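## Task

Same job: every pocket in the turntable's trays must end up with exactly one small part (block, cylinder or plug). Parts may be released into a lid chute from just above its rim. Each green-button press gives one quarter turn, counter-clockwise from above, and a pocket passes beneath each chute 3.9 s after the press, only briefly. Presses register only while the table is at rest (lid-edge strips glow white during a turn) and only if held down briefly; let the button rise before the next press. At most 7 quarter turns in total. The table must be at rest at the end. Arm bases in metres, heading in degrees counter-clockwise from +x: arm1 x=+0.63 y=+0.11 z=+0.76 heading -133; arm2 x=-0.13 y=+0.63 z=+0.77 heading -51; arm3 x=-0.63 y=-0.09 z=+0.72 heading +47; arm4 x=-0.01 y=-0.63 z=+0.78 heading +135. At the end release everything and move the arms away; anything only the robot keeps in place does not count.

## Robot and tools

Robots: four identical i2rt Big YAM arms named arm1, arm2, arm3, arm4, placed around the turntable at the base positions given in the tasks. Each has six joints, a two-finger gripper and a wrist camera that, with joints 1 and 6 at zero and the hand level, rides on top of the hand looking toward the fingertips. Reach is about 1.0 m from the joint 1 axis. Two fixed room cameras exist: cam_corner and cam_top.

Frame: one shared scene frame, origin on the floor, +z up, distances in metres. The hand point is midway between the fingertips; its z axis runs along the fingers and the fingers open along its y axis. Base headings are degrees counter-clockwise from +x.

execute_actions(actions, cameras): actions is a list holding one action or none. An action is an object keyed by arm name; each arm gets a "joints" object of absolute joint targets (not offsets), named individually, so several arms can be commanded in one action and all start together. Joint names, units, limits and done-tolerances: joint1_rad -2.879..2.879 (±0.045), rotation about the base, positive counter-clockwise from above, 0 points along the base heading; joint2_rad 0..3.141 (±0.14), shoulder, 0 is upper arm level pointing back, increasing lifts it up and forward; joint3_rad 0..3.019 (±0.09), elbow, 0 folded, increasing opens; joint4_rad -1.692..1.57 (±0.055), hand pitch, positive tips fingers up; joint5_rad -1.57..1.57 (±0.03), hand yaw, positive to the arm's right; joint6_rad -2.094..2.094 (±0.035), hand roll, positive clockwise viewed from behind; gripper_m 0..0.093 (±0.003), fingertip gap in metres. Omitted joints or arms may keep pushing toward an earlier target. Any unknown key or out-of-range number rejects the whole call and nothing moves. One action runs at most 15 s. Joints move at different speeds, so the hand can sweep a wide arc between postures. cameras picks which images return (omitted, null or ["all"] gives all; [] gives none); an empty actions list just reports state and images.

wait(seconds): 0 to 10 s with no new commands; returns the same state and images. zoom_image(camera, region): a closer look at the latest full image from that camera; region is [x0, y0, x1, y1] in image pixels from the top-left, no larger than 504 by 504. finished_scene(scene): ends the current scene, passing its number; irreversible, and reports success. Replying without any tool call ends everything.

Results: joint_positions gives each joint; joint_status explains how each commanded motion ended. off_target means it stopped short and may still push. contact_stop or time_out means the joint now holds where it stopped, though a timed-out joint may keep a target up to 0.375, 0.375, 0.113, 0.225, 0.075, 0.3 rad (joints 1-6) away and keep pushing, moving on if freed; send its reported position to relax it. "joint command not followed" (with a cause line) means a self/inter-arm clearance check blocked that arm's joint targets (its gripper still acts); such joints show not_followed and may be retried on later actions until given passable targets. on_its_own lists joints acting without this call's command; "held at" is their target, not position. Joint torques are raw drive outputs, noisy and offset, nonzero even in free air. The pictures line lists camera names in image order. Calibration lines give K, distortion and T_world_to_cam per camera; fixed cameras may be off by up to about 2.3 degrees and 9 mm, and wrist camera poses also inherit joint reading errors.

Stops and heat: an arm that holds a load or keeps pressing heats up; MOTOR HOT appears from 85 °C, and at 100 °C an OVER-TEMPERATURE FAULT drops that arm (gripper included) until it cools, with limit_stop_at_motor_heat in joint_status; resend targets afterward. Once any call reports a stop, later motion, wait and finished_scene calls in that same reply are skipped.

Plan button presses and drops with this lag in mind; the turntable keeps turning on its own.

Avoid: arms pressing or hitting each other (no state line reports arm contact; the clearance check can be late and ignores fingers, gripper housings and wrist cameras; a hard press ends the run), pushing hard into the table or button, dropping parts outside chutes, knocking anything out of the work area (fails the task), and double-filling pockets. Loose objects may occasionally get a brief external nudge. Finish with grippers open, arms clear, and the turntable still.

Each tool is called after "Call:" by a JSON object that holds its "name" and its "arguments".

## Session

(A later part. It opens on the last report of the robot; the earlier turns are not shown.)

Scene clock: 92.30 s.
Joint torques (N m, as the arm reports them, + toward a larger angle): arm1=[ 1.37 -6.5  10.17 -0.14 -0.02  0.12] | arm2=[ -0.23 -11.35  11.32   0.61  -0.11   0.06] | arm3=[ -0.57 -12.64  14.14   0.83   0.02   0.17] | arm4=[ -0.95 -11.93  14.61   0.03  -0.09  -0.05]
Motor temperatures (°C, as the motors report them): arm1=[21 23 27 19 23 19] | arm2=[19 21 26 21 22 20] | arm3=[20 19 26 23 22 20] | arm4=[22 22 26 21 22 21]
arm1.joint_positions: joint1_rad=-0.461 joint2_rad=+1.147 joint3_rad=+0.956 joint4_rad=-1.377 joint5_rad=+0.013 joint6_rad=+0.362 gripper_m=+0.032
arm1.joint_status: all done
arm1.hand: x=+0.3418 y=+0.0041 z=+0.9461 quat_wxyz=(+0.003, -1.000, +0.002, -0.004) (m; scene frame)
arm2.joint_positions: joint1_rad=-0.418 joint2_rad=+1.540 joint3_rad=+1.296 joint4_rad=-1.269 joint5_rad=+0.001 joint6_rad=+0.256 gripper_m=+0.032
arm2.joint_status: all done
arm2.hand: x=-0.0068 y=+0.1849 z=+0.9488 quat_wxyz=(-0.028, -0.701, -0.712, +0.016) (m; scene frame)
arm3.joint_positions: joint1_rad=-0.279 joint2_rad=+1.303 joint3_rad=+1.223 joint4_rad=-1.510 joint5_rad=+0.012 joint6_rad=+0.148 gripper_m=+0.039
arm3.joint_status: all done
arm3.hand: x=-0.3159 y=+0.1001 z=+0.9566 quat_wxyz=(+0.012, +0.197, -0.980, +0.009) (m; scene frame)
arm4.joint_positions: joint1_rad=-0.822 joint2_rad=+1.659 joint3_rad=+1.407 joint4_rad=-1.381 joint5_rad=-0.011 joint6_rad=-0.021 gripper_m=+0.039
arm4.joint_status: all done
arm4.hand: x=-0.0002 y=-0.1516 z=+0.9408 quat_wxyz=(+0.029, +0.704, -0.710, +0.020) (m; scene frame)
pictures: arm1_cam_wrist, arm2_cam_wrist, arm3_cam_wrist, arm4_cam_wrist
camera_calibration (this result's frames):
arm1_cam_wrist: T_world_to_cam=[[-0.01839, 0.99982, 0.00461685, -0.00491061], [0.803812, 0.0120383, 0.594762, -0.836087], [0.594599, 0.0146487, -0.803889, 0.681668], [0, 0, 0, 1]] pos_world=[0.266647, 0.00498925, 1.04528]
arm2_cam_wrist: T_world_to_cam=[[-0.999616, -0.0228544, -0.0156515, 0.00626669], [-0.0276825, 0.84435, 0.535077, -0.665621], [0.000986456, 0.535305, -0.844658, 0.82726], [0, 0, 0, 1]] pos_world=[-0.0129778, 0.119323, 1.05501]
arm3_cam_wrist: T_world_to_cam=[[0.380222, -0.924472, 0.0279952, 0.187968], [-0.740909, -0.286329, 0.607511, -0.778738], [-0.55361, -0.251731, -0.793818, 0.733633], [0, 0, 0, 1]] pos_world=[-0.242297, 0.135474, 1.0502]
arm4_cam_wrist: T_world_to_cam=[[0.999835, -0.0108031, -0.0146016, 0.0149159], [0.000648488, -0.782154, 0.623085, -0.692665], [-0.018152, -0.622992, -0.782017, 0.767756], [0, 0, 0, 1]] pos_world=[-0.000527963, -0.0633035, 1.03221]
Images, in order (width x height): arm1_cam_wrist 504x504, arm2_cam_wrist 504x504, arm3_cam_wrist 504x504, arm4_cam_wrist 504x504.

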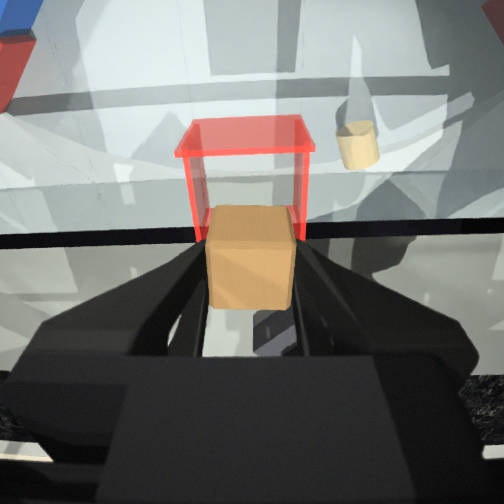

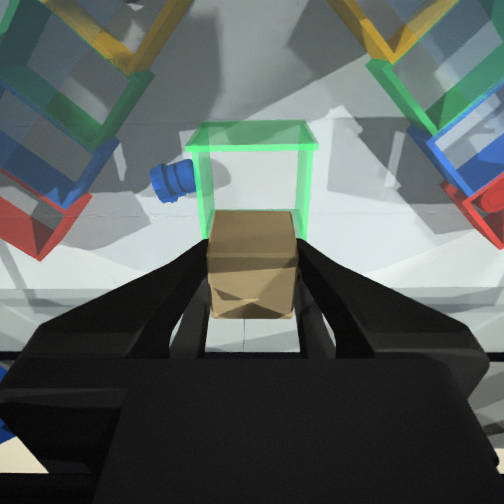

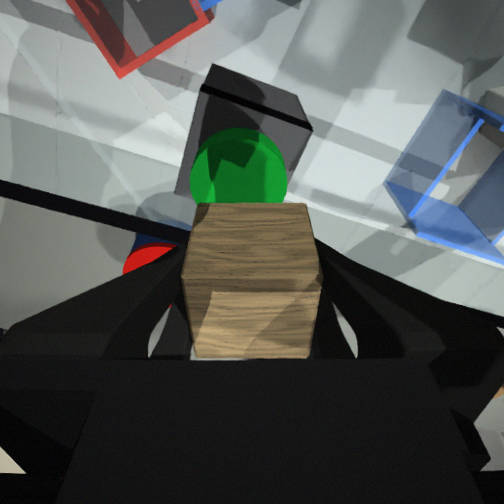

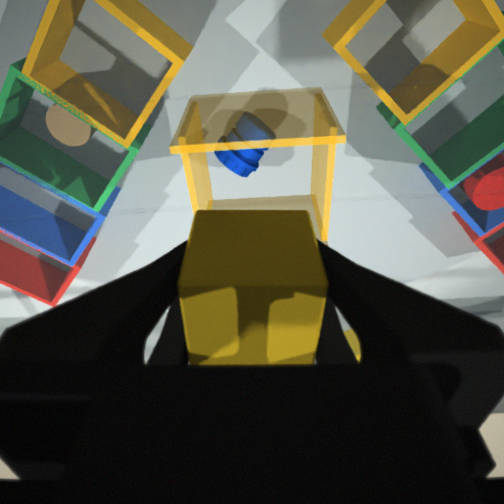

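Call:
{"name": "execute_actions", "arguments": {"actions": [{"arm3":{"joints":{"joint2_rad":1.45}}}], "cameras": []}}

Call:
{"name": "execute_actions", "arguments": {"actions": [{"arm3":{"joints":{"joint2_rad":1.30}}}], "cameras": []}}

Call:
{"name": "execute_actions", "arguments": {"actions": [{"arm3":{"joints":{"joint1_rad":-0.655,"joint3_rad":1.22}}}], "cameras": []}}

Call:
{"name": "wait", "arguments": {"seconds": 1.35}}

Call:
{"name": "execute_actions", "arguments": {"actions": [{"arm1":{"joints":{"gripper_m":0.09}},"arm2":{"joints":{"gripper_m":0.09}},"arm3":{"joints":{"gripper_m":0.09}},"arm4":{"joints":{"gripper_m":0.09}}}], "cameras": []}}

Call:
{"name": "execute_actions", "arguments": {"actions": [{"arm1":{"joints":{"joint2_rad":0.8,"joint3_rad":0.7,"joint6_rad":0}},"arm2":{"joints":{"joint2_rad":0.8,"joint3_rad":0.7,"joint4_rad":-1.4,"joint6_rad":0}},"arm3":{"joints":{"joint2_rad":0.8,"joint3_rad":0.8,"joint4_rad":-1.5,"joint6_rad":0}},"arm4":{"joints":{"joint2_rad":0.8,"joint3_rad":0.7,"joint4_rad":-1.4}}}], "cameras": []}}

Call:
{"name": "execute_actions", "arguments": {"actions": [{"arm1":{"joints":{"joint1_rad":-2.04}},"arm2":{"joints":{"joint1_rad":-2.44}},"arm3":{"joints":{"joint1_rad":-2.31}},"arm4":{"joints":{"joint1_rad":0.62}}}], "cameras": []}}

Call:
{"name": "execute_actions", "arguments": {"actions": [{"arm1":{"joints":{"joint2_rad":1.33,"joint3_rad":0.86,"joint4_rad":-1.07}},"arm2":{"joints":{"joint2_rad":1.37,"joint3_rad":0.91,"joint4_rad":-1.07}},"arm3":{"joints":{"joint2_rad":1.39,"joint3_rad":1.05,"joint4_rad":-1.2}},"arm4":{"joints":{"joint2_rad":1.37,"joint3_rad":0.9,"joint4_rad":-1.07}}}]}}

Scene clock: 95.47 s.
Joint torques (N m, as the arm reports them, + toward a larger angle): arm1=[ 1.31 -6.27 10.31 -0.12 -0.02  0.11] | arm2=[ -0.27 -11.23  11.21   0.62  -0.1    0.05] | arm3=[-0.39 -9.44 11.22  0.94  0.11  0.17] | arm4=[ -1.39 -11.88  14.69  -0.06  -0.11  -0.03]
Motor temperatures (°C, as the motors report them): arm1=[21 23 27 19 23 19] | arm2=[19 21 26 21 22 20] | arm3=[20 19 27 23 22 20] | arm4=[22 22 27 21 22 21]
arm1.joint_positions: joint1_rad=-0.461 joint2_rad=+1.147 joint3_rad=+0.956 joint4_rad=-1.377 joint5_rad=+0.013 joint6_rad=+0.362 gripper_m=+0.032
arm1.joint_status: not commanded
arm1.hand: x=+0.3418 y=+0.0041 z=+0.9461 quat_wxyz=(+0.003, -1.000, +0.002, -0.004) (m; scene frame)
arm2.joint_positions: joint1_rad=-0.418 joint2_rad=+1.540 joint3_rad=+1.296 joint4_rad=-1.269 joint5_rad=+0.001 joint6_rad=+0.256 gripper_m=+0.032
arm2.joint_status: not commanded
arm2.hand: x=-0.0068 y=+0.1849 z=+0.9488 quat_wxyz=(-0.028, -0.701, -0.712, +0.016) (m; scene frame)
arm3.joint_positions: joint1_rad=-0.279 joint2_rad=+1.398 joint3_rad=+1.253 joint4_rad=-1.514 joint5_rad=+0.010 joint6_rad=+0.148 gripper_m=+0.039
arm3.joint_status: all done
arm3.hand: x=-0.3020 y=+0.1091 z=+0.9345 quat_wxyz=(+0.045, +0.197, -0.979, +0.020) (m; scene frame)
arm4.joint_positions: joint1_rad=-0.822 joint2_rad=+1.659 joint3_rad=+1.407 joint4_rad=-1.381 joint5_rad=-0.011 joint6_rad=-0.021 gripper_m=+0.039
arm4.joint_status: not commanded
arm4.hand: x=-0.0002 y=-0.1516 z=+0.9408 quat_wxyz=(+0.029, +0.704, -0.710, +0.020) (m; scene frame)
pictures: none
No camera images: the call's "cameras" was empty. Leave "cameras" out to get every camera's image.

Scene clock: 96.47 s.
Joint torques (N m, as the arm reports them, + toward a larger angle): arm1=[ 1.13 -6.32 10.21 -0.08 -0.02  0.12] | arm2=[ -0.24 -11.19  11.2    0.6   -0.11   0.06] | arm3=[ -0.39 -11.63  11.54   0.92   0.09   0.17] | arm4=[ -1.08 -11.9   14.67  -0.01  -0.06  -0.01]
Motor temperatures (°C, as the motors report them): arm1=[21 23 27 19 23 19] | arm2=[19 21 26 21 22 20] | arm3=[20 19 27 23 22 20] | arm4=[22 22 27 21 22 21]
arm1.joint_positions: joint1_rad=-0.461 joint2_rad=+1.147 joint3_rad=+0.956 joint4_rad=-1.377 joint5_rad=+0.013 joint6_rad=+0.362 gripper_m=+0.032
arm1.joint_status: not commanded
arm1.hand: x=+0.3418 y=+0.0041 z=+0.9461 quat_wxyz=(+0.003, -1.000, +0.002, -0.004) (m; scene frame)
arm2.joint_positions: joint1_rad=-0.418 joint2_rad=+1.540 joint3_rad=+1.296 joint4_rad=-1.269 joint5_rad=+0.001 joint6_rad=+0.256 gripper_m=+0.032
arm2.joint_status: not commanded
arm2.hand: x=-0.0068 y=+0.1849 z=+0.9488 quat_wxyz=(-0.028, -0.701, -0.712, +0.016) (m; scene frame)
arm3.joint_positions: joint1_rad=-0.279 joint2_rad=+1.291 joint3_rad=+1.253 joint4_rad=-1.511 joint5_rad=+0.010 joint6_rad=+0.148 gripper_m=+0.039
arm3.joint_status: all done
arm3.hand: x=-0.3104 y=+0.1038 z=+0.9723 quat_wxyz=(-0.007, +0.197, -0.980, +0.001) (m; scene frame)
arm4.joint_positions: joint1_rad=-0.822 joint2_rad=+1.659 joint3_rad=+1.407 joint4_rad=-1.381 joint5_rad=-0.011 joint6_rad=-0.021 gripper_m=+0.039
arm4.joint_status: not commanded
arm4.hand: x=-0.0002 y=-0.1516 z=+0.9408 quat_wxyz=(+0.029, +0.704, -0.710, +0.020) (m; scene frame)
pictures: none
No camera images: the call's "cameras" was empty. Leave "cameras" out to get every camera's image.

Scene clock: 97.50 s.
Joint torques (N m, as the arm reports them, + toward a larger angle): arm1=[ 1.2  -6.11 10.28 -0.14 -0.03  0.13] | arm2=[ -0.2  -11.15  11.21   0.61  -0.11   0.06] | arm3=[  0.06 -11.28  10.26   0.88   0.02   0.17] | arm4=[ -1.56 -11.84  14.63   0.13  -0.12  -0.04]
Motor temperatures (°C, as the motors report them): arm1=[21 23 27 19 23 19] | arm2=[19 21 26 21 22 20] | arm3=[20 19 27 23 22 20] | arm4=[22 22 27 21 22 21]
arm1.joint_positions: joint1_rad=-0.461 joint2_rad=+1.147 joint3_rad=+0.956 joint4_rad=-1.377 joint5_rad=+0.013 joint6_rad=+0.362 gripper_m=+0.032
arm1.joint_status: not commanded
arm1.hand: x=+0.3418 y=+0.0041 z=+0.9461 quat_wxyz=(+0.003, -1.000, +0.002, -0.004) (m; scene frame)
arm2.joint_positions: joint1_rad=-0.418 joint2_rad=+1.540 joint3_rad=+1.296 joint4_rad=-1.269 joint5_rad=+0.001 joint6_rad=+0.256 gripper_m=+0.032
arm2.joint_status: not commanded
arm2.hand: x=-0.0068 y=+0.1849 z=+0.9488 quat_wxyz=(-0.028, -0.701, -0.712, +0.016) (m; scene frame)
arm3.joint_positions: joint1_rad=-0.658 joint2_rad=+1.291 joint3_rad=+1.224 joint4_rad=-1.511 joint5_rad=+0.012 joint6_rad=+0.149 gripper_m=+0.039
arm3.joint_status: all done
arm3.hand: x=-0.2703 y=-0.0285 z=+0.9612 quat_wxyz=(+0.007, +0.009, -1.000, +0.007) (m; scene frame)
arm4.joint_positions: joint1_rad=-0.822 joint2_rad=+1.659 joint3_rad=+1.407 joint4_rad=-1.381 joint5_rad=-0.011 joint6_rad=-0.021 gripper_m=+0.039
arm4.joint_status: not commanded
arm4.hand: x=-0.0002 y=-0.1516 z=+0.9408 quat_wxyz=(+0.029, +0.704, -0.710, +0.020) (m; scene frame)
pictures: none
No camera images: the call's "cameras" was empty. Leave "cameras" out to get every camera's image.

Scene clock: 98.87 s.
Joint torques (N m, as the arm reports them, + toward a larger angle): arm1=[ 0.9  -6.06 10.28 -0.12  0.    0.1 ] | arm2=[ -0.3  -11.21  11.21   0.62  -0.11   0.06] | arm3=[  0.18 -11.38  10.34   0.91   0.02   0.17] | arm4=[ -0.98 -12.15  14.65   0.07  -0.11  -0.05]
Motor temperatures (°C, as the motors report them): arm1=[21 23 27 19 23 19] | arm2=[19 21 27 21 22 20] | arm3=[20 19 27 23 22 20] | arm4=[22 22 27 21 22 21]
arm1.joint_positions: joint1_rad=-0.461 joint2_rad=+1.147 joint3_rad=+0.956 joint4_rad=-1.377 joint5_rad=+0.013 joint6_rad=+0.362 gripper_m=+0.032
arm1.joint_status: not commanded
arm1.hand: x=+0.3418 y=+0.0041 z=+0.9461 quat_wxyz=(+0.003, -1.000, +0.002, -0.004) (m; scene frame)
arm2.joint_positions: joint1_rad=-0.418 joint2_rad=+1.540 joint3_rad=+1.296 joint4_rad=-1.269 joint5_rad=+0.001 joint6_rad=+0.256 gripper_m=+0.032
arm2.joint_status: not commanded
arm2.hand: x=-0.0068 y=+0.1849 z=+0.9488 quat_wxyz=(-0.028, -0.701, -0.712, +0.016) (m; scene frame)
arm3.joint_positions: joint1_rad=-0.658 joint2_rad=+1.291 joint3_rad=+1.224 joint4_rad=-1.511 joint5_rad=+0.012 joint6_rad=+0.149 gripper_m=+0.039
arm3.joint_status: all done
arm3.hand: x=-0.2703 y=-0.0285 z=+0.9612 quat_wxyz=(+0.007, +0.009, -1.000, +0.007) (m; scene frame)
arm4.joint_positions: joint1_rad=-0.822 joint2_rad=+1.659 joint3_rad=+1.407 joint4_rad=-1.381 joint5_rad=-0.011 joint6_rad=-0.021 gripper_m=+0.039
arm4.joint_status: not commanded
arm4.hand: x=-0.0002 y=-0.1516 z=+0.9408 quat_wxyz=(+0.029, +0.704, -0.710, +0.020) (m; scene frame)
wait: 1.37 s; at rest by 0.27 s
pictures: arm1_cam_wrist, arm2_cam_wrist, arm3_cam_wrist, arm4_cam_wrist, cam_corner, cam_top
camera_calibration (this result's frames):
arm1_cam_wrist: T_world_to_cam=[[-0.01839, 0.99982, 0.00461685, -0.00491061], [0.803812, 0.0120383, 0.594762, -0.836087], [0.594599, 0.0146487, -0.803889, 0.681668], [0, 0, 0, 1]] pos_world=[0.266647, 0.00498925, 1.04528]
arm2_cam_wrist: T_world_to_cam=[[-0.999616, -0.0228544, -0.0156515, 0.00626669], [-0.0276825, 0.84435, 0.535077, -0.665621], [0.000986456, 0.535305, -0.844658, 0.82726], [0, 0, 0, 1]] pos_world=[-0.0129778, 0.119323, 1.05501]
arm3_cam_wrist: T_world_to_cam=[[0.0106564, -0.999497, 0.0298802, -0.0523015], [-0.801541, 0.00932753, 0.597868, -0.783221], [-0.597845, -0.0303213, -0.801038, 0.731423], [0, 0, 0, 1]] pos_world=[-0.189948, -0.022792, 1.05572]
arm4_cam_wrist: T_world_to_cam=[[0.999835, -0.0108031, -0.0146016, 0.0149159], [0.000648488, -0.782154, 0.623085, -0.692665], [-0.018152, -0.622992, -0.782017, 0.767756], [0, 0, 0, 1]] pos_world=[-0.000527963, -0.0633035, 1.03221]
Images, in order (width x height): arm1_cam_wrist 504x504, arm2_cam_wrist 504x504, arm3_cam_wrist 504x504, arm4_cam_wrist 504x504, cam_corner 504x504, cam_top 504x504.

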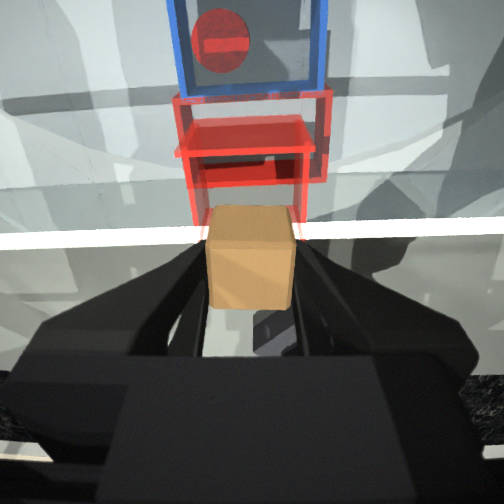

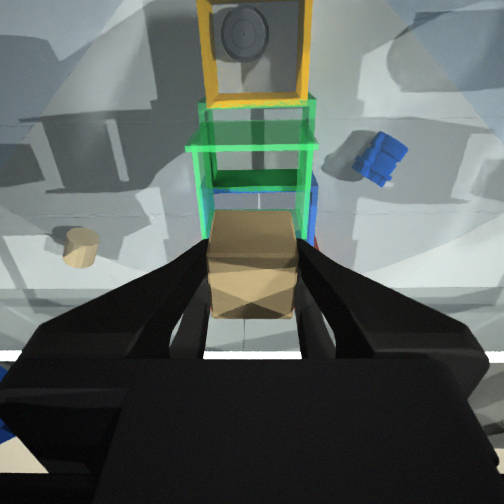

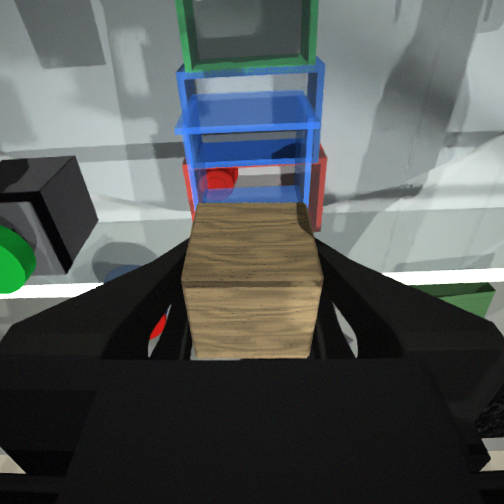

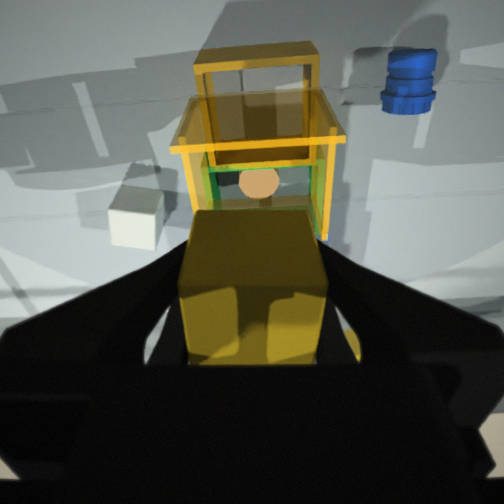

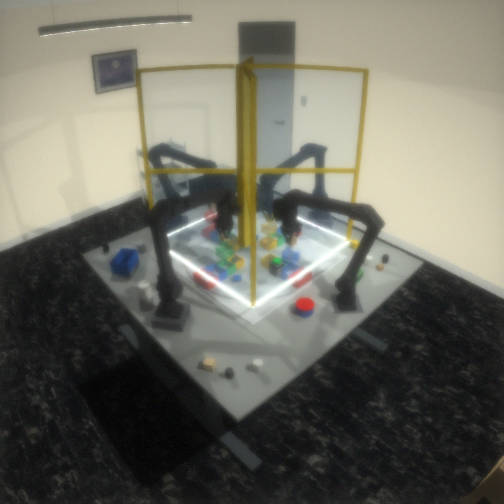

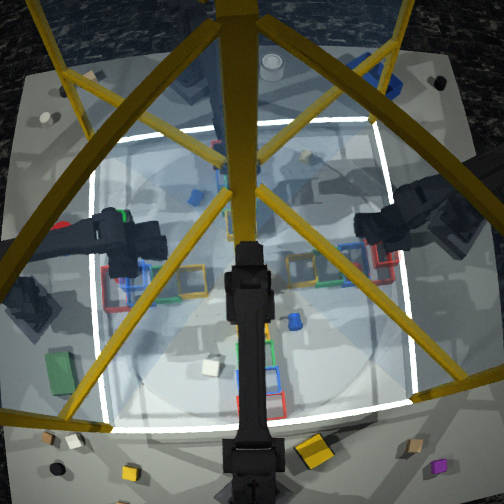

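Scene clock: 99.57 s.
Joint torques (N m, as the arm reports them, + toward a larger angle): arm1=[ 1.25 -6.09 10.27 -0.09 -0.01  0.11] | arm2=[ -0.21 -11.16  11.19   0.63  -0.1    0.06] | arm3=[  0.18 -11.26  10.32   0.88   0.02   0.17] | arm4=[ -1.4  -12.24  14.69   0.13  -0.08  -0.06]
Motor temperatures (°C, as the motors report them): arm1=[21 23 27 19 23 19] | arm2=[19 21 27 21 22 20] | arm3=[20 19 27 23 22 20] | arm4=[22 22 27 21 22 21]
arm1.joint_positions: joint1_rad=-0.461 joint2_rad=+1.147 joint3_rad=+0.956 joint4_rad=-1.377 joint5_rad=+0.013 joint6_rad=+0.362 gripper_m=+0.090
arm1.joint_status: all done
arm1.hand: x=+0.3418 y=+0.0041 z=+0.9461 quat_wxyz=(+0.003, -1.000, +0.002, -0.004) (m; scene frame)
arm2.joint_positions: joint1_rad=-0.418 joint2_rad=+1.540 joint3_rad=+1.296 joint4_rad=-1.269 joint5_rad=+0.001 joint6_rad=+0.256 gripper_m=+0.090
arm2.joint_status: all done
arm2.hand: x=-0.0068 y=+0.1849 z=+0.9488 quat_wxyz=(-0.028, -0.701, -0.712, +0.016) (m; scene frame)
arm3.joint_positions: joint1_rad=-0.658 joint2_rad=+1.291 joint3_rad=+1.224 joint4_rad=-1.511 joint5_rad=+0.012 joint6_rad=+0.149 gripper_m=+0.090
arm3.joint_status: all done
arm3.hand: x=-0.2703 y=-0.0285 z=+0.9612 quat_wxyz=(+0.007, +0.009, -1.000, +0.007) (m; scene frame)
arm4.joint_positions: joint1_rad=-0.822 joint2_rad=+1.659 joint3_rad=+1.407 joint4_rad=-1.381 joint5_rad=-0.011 joint6_rad=-0.021 gripper_m=+0.090
arm4.joint_status: all done
arm4.hand: x=-0.0002 y=-0.1516 z=+0.9408 quat_wxyz=(+0.029, +0.704, -0.710, +0.020) (m; scene frame)
pictures: none
No camera images: the call's "cameras" was empty. Leave "cameras" out to get every camera's image.

Scene clock: 101.00 s.
Joint torques (N m, as the arm reports them, + toward a larger angle): arm1=[ 1.22 -0.81 10.41  0.19 -0.06 -0.09] | arm2=[-0.28  0.05  9.21  0.23 -0.13 -0.2 ] | arm3=[ 0.11 -2.9  10.13  0.87  0.01 -0.09] | arm4=[-1.05 -0.98 10.25  0.22 -0.09 -0.07]
Motor temperatures (°C, as the motors report them): arm1=[21 23 27 19 23 19] | arm2=[19 21 26 21 22 20] | arm3=[20 19 27 23 22 20] | arm4=[22 22 27 21 22 21]
arm1.joint_positions: joint1_rad=-0.461 joint2_rad=+0.796 joint3_rad=+0.699 joint4_rad=-1.382 joint5_rad=+0.013 joint6_rad=+0.009 gripper_m=+0.090
arm1.joint_status: all done
arm1.hand: x=+0.4314 y=+0.0375 z=+0.9288 quat_wxyz=(-0.006, -0.984, -0.173, +0.039) (m; scene frame)
arm2.joint_positions: joint1_rad=-0.418 joint2_rad=+0.802 joint3_rad=+0.695 joint4_rad=-1.397 joint5_rad=+0.001 joint6_rad=+0.015 gripper_m=+0.090
arm2.joint_status: all done
arm2.hand: x=-0.0763 y=+0.4349 z=+0.9378 quat_wxyz=(-0.029, -0.611, -0.791, +0.022) (m; scene frame)
arm3.joint_positions: joint1_rad=-0.658 joint2_rad=+0.794 joint3_rad=+0.808 joint4_rad=-1.507 joint5_rad=+0.012 joint6_rad=+0.013 gripper_m=+0.090
arm3.joint_status: all done
arm3.hand: x=-0.4244 y=-0.0544 z=+0.9292 quat_wxyz=(-0.035, +0.076, -0.996, +0.003) (m; scene frame)
arm4.joint_positions: joint1_rad=-0.822 joint2_rad=+0.805 joint3_rad=+0.706 joint4_rad=-1.397 joint5_rad=-0.011 joint6_rad=-0.021 gripper_m=+0.090
arm4.joint_status: all done
arm4.hand: x=-0.0079 y=-0.4223 z=+0.9491 quat_wxyz=(-0.020, +0.704, -0.709, -0.027) (m; scene frame)
pictures: none
No camera images: the call's "cameras" was empty. Leave "cameras" out to get every camera's image.

Scene clock: 103.00 s.
Joint torques (N m, as the arm reports them, + toward a larger angle): arm1=[ 0.74 -0.7  10.31  0.17 -0.04 -0.06] | arm2=[-0.56 -0.29  9.24  0.19 -0.14 -0.2 ] | arm3=[-0.83 -2.83 10.23  0.91  0.   -0.06] | arm4=[-1.37 -1.05 10.2   0.09 -0.09 -0.02]
Motor temperatures (°C, as the motors report them): arm1=[21 23 27 19 23 19] | arm2=[19 21 26 21 22 20] | arm3=[20 19 27 23 22 20] | arm4=[22 22 27 21 22 21]
arm1.joint_positions: joint1_rad=-2.037 joint2_rad=+0.796 joint3_rad=+0.699 joint4_rad=-1.382 joint5_rad=+0.013 joint6_rad=+0.007 gripper_m=+0.090
arm1.joint_status: all done
arm1.hand: x=+0.5578 y=+0.3045 z=+0.9294 quat_wxyz=(+0.034, -0.818, +0.574, +0.026) (m; scene frame)
arm2.joint_positions: joint1_rad=-2.430 joint2_rad=+0.802 joint3_rad=+0.695 joint4_rad=-1.397 joint5_rad=+0.001 joint6_rad=+0.013 gripper_m=+0.090
arm2.joint_status: all done
arm2.hand: x=-0.3306 y=+0.6661 z=+0.9358 quat_wxyz=(+0.000, -0.995, +0.092, +0.032) (m; scene frame)
arm3.joint_positions: joint1_rad=-2.301 joint2_rad=+0.794 joint3_rad=+0.808 joint4_rad=-1.507 joint5_rad=+0.012 joint6_rad=+0.010 gripper_m=+0.090
arm3.joint_status: all done
arm3.hand: x=-0.6112 y=-0.2913 z=+0.9315 quat_wxyz=(-0.022, -0.676, -0.735, +0.035) (m; scene frame)
arm4.joint_positions: joint1_rad=+0.618 joint2_rad=+0.805 joint3_rad=+0.706 joint4_rad=-1.397 joint5_rad=-0.011 joint6_rad=-0.021 gripper_m=+0.090
arm4.joint_status: all done
arm4.hand: x=-0.2165 y=-0.5974 z=+0.9504 quat_wxyz=(+0.006, +0.997, -0.069, -0.037) (m; scene frame)
pictures: none
No camera images: the call's "cameras" was empty. Leave "cameras" out to get every camera's image.

Scene clock: 104.33 s.
Joint torques (N m, as the arm reports them, + toward a larger angle): arm1=[ 0.49 -9.6  11.46  0.41 -0.04 -0.05] | arm2=[-0.51 -8.46  9.5   0.53 -0.14 -0.2 ] | arm3=[ -0.69 -13.06  11.55   0.96   0.    -0.06] | arm4=[-0.89 -6.76 11.03  0.43 -0.11 -0.04]
Motor temperatures (°C, as the motors report them): arm1=[21 23 27 19 23 19] | arm2=[19 21 26 21 22 20] | arm3=[20 19 27 23 22 20] | arm4=[22 22 27 21 22 21]
arm1.joint_positions: joint1_rad=-2.037 joint2_rad=+1.338 joint3_rad=+0.834 joint4_rad=-1.080 joint5_rad=+0.013 joint6_rad=+0.007 gripper_m=+0.090
arm1.joint_status: all done
arm1.hand: x=+0.5166 y=+0.4196 z=+0.8451 quat_wxyz=(+0.004, -0.818, +0.574, -0.018) (m; scene frame)
arm2.joint_positions: joint1_rad=-2.430 joint2_rad=+1.380 joint3_rad=+0.890 joint4_rad=-1.079 joint5_rad=+0.001 joint6_rad=+0.013 gripper_m=+0.090
arm2.joint_status: all done
arm2.hand: x=-0.4787 y=+0.6911 z=+0.8606 quat_wxyz=(-0.003, -0.996, +0.092, -0.001) (m; scene frame)
arm3.joint_positions: joint1_rad=-2.301 joint2_rad=+1.393 joint3_rad=+1.034 joint4_rad=-1.212 joint5_rad=+0.012 joint6_rad=+0.010 gripper_m=+0.090
arm3.joint_status: all done
arm3.hand: x=-0.5956 y=-0.4639 z=+0.8584 quat_wxyz=(+0.007, -0.677, -0.736, +0.008) (m; scene frame)
arm4.joint_positions: joint1_rad=+0.618 joint2_rad=+1.366 joint3_rad=+0.880 joint4_rad=-1.079 joint5_rad=-0.011 joint6_rad=-0.021 gripper_m=+0.090
arm4.joint_status: all done
arm4.hand: x=-0.3588 y=-0.5751 z=+0.8736 quat_wxyz=(+0.009, +0.998, -0.069, -0.003) (m; scene frame)
pictures: arm1_cam_wrist, arm2_cam_wrist, arm3_cam_wrist, arm4_cam_wrist, cam_corner, cam_top
camera_calibration (this result's frames):
arm1_cam_wrist: T_world_to_cam=[[0.932467, 0.360368, 0.0253042, -0.657018], [0.271816, -0.746023, 0.60792, -0.339777], [0.237952, -0.559987, -0.793595, 0.90716], [0, 0, 0, 1]] pos_world=[0.489144, 0.491284, 0.943101]
arm2_cam_wrist: T_world_to_cam=[[0.175153, 0.984531, -0.00446701, -0.598731], [0.795938, -0.138928, 0.589221, -0.0317499], [0.579486, -0.106759, -0.80796, 1.17126], [0, 0, 0, 1]] pos_world=[-0.548589, 0.710101, 0.962365]
arm3_cam_wrist: T_world_to_cam=[[-0.996378, -0.0763352, 0.0374682, -0.658998], [-0.0400335, 0.80983, 0.585297, -0.14273], [-0.0750217, 0.581677, -0.809953, 1.04433], [0, 0, 0, 1]] pos_world=[-0.583978, -0.54218, 0.954089]
arm4_cam_wrist: T_world_to_cam=[[0.139622, 0.990001, -0.0201013, 0.639612], [0.819841, -0.104192, 0.563032, -0.245518], [0.555308, -0.0950914, -0.826191, 0.992847], [0, 0, 0, 1]] pos_world=[-0.439353, -0.564386, 0.971372]
Images, in order (width x height): arm1_cam_wrist 504x504, arm2_cam_wrist 504x504, arm3_cam_wrist 504x504, arm4_cam_wrist 504x504, cam_corner 504x504, cam_top 504x504.

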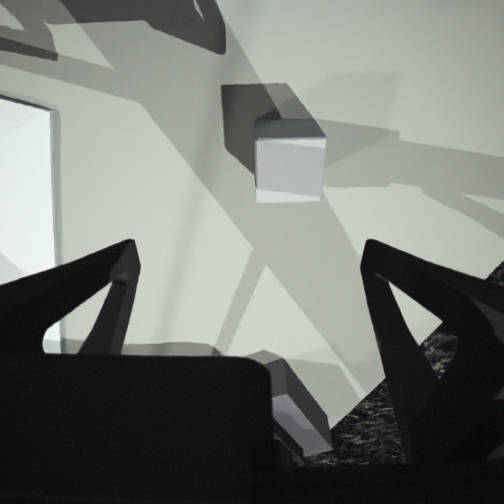

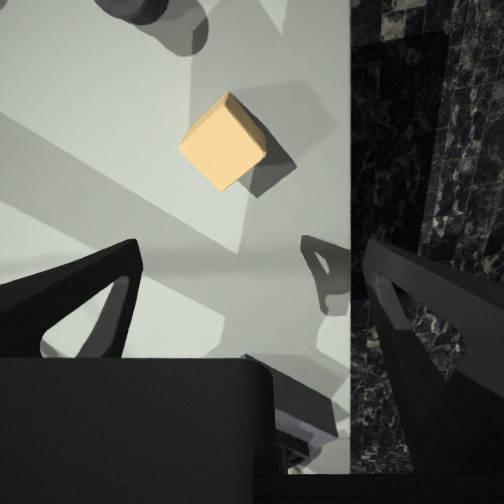

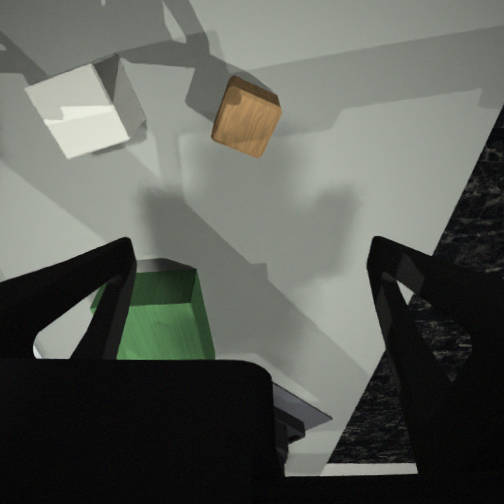

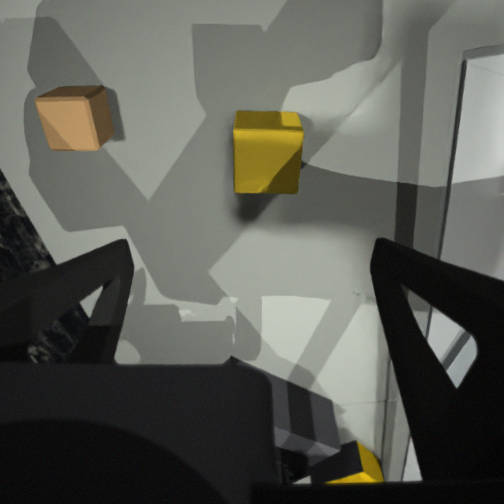

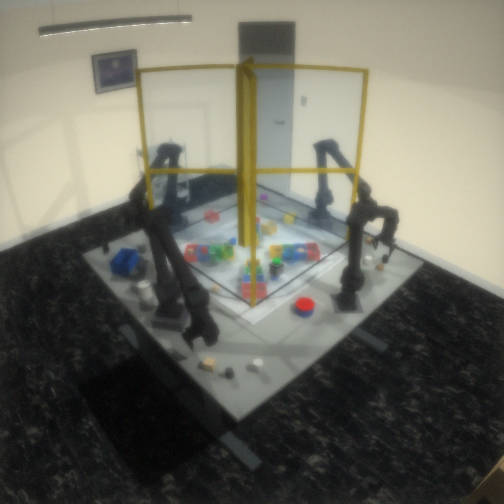

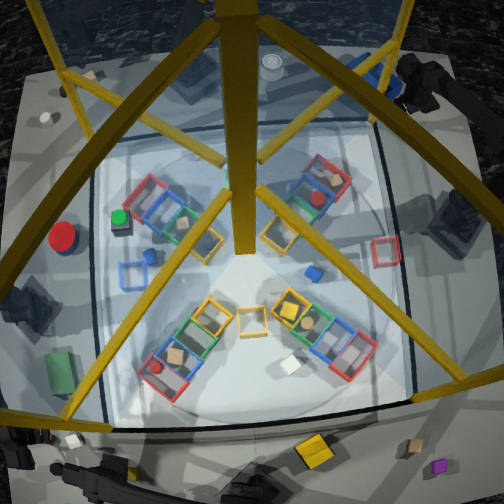

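Call:
{"name": "execute_actions", "arguments": {"actions": [{"arm1":{"joints":{"joint1_rad":-2.11,"joint2_rad":1.51,"joint3_rad":0.70,"joint4_rad":-0.70}},"arm2":{"joints":{"joint1_rad":-2.37,"joint6_rad":0.78,"joint2_rad":1.625,"joint3_rad":0.785,"joint4_rad":-0.69}},"arm3":{"joints":{"joint6_rad":0.38,"joint2_rad":1.595,"joint3_rad":0.935,"joint4_rad":-0.905}},"arm4":{"joints":{"joint1_rad":0.585,"joint2_rad":1.645,"joint3_rad":0.76,"joint4_rad":-0.645}}}], "cameras": ["arm1_cam_wrist","arm2_cam_wrist","arm3_cam_wrist","arm4_cam_wrist"]}}

Scene clock: 107.07 s.
Joint torques (N m, as the arm reports them, + toward a larger angle): arm1=[  0.93 -11.27   8.36   0.54  -0.05  -0.05] | arm2=[ 0.56 -9.75  6.77  0.57 -0.07  0.05] | arm3=[ -0.86 -15.86   8.8    1.07   0.04   0.18] | arm4=[-1.23 -8.92  7.03  0.57 -0.09 -0.04]
Motor temperatures (°C, as the motors report them): arm1=[21 23 27 19 23 19] | arm2=[19 21 26 21 22 20] | arm3=[20 19 27 23 22 20] | arm4=[22 22 27 21 22 21]
arm1.joint_positions: joint1_rad=-2.113 joint2_rad=+1.526 joint3_rad=+0.684 joint4_rad=-0.712 joint5_rad=+0.013 joint6_rad=+0.007 gripper_m=+0.090
arm1.joint_status: all done
arm1.hand: x=+0.5421 y=+0.4267 z=+0.7427 quat_wxyz=(+0.013, -0.796, +0.605, -0.005) (m; scene frame)
arm2.joint_positions: joint1_rad=-2.376 joint2_rad=+1.638 joint3_rad=+0.773 joint4_rad=-0.700 joint5_rad=+0.001 joint6_rad=+0.765 gripper_m=+0.090
arm2.joint_status: all done
arm2.hand: x=-0.4912 y=+0.6726 z=+0.7387 quat_wxyz=(-0.003, -0.905, +0.426, +0.000) (m; scene frame)
arm3.joint_positions: joint1_rad=-2.301 joint2_rad=+1.604 joint3_rad=+0.930 joint4_rad=-0.920 joint5_rad=+0.012 joint6_rad=+0.367 gripper_m=+0.090
arm3.joint_status: all done
arm3.hand: x=-0.5952 y=-0.4801 z=+0.7460 quat_wxyz=(+0.015, -0.797, -0.604, +0.004) (m; scene frame)
arm4.joint_positions: joint1_rad=+0.587 joint2_rad=+1.649 joint3_rad=+0.754 joint4_rad=-0.656 joint5_rad=-0.011 joint6_rad=-0.021 gripper_m=+0.090
arm4.joint_status: all done
arm4.hand: x=-0.3694 y=-0.5633 z=+0.7417 quat_wxyz=(+0.008, +0.996, -0.084, -0.011) (m; scene frame)
pictures: arm1_cam_wrist, arm2_cam_wrist, arm3_cam_wrist, arm4_cam_wrist
camera_calibration (this result's frames):
arm1_cam_wrist: T_world_to_cam=[[0.957089, 0.288571, 0.0265771, -0.664399], [0.220043, -0.783345, 0.581336, -0.215434], [0.188576, -0.550543, -0.813229, 0.861052], [0, 0, 0, 1]] pos_world=[0.52092, 0.497014, 0.84313]
arm2_cam_wrist: T_world_to_cam=[[0.766517, 0.642206, -0.00482811, -0.0578356], [0.521514, -0.61804, 0.58826, 0.23566], [0.3748, -0.453429, -0.808657, 1.21119], [0, 0, 0, 1]] pos_world=[-0.532523, 0.73198, 0.840532]
arm3_cam_wrist: T_world_to_cam=[[-0.96008, 0.276288, 0.0437188, -0.469378], [0.247133, 0.764575, 0.595273, 0.0779702], [0.131041, 0.582314, -0.802333, 1.08002], [0, 0, 0, 1]] pos_world=[-0.611436, -0.558843, 0.840646]
arm4_cam_wrist: T_world_to_cam=[[0.16921, 0.985381, -0.0197933, 0.634823], [0.824126, -0.130448, 0.55118, -0.165747], [0.54054, -0.109578, -0.834152, 0.88314], [0, 0, 0, 1]] pos_world=[-0.448195, -0.550392, 0.840594]
Images, in order (width x height): arm1_cam_wrist 504x504, arm2_cam_wrist 504x504, arm3_cam_wrist 504x504, arm4_cam_wrist 504x504.

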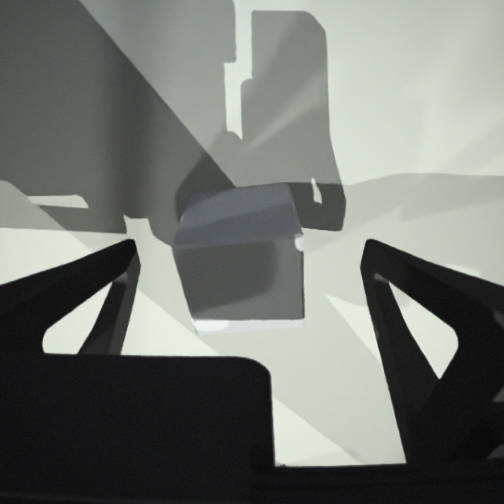

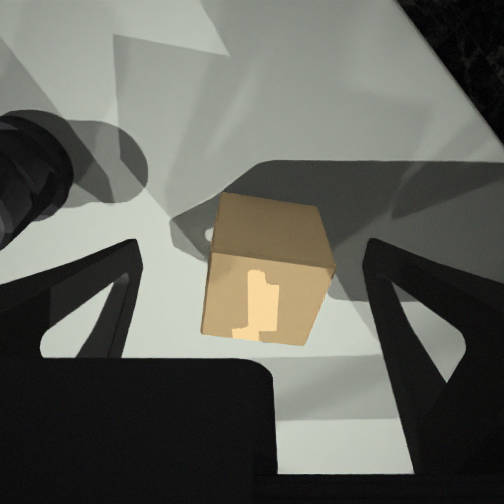

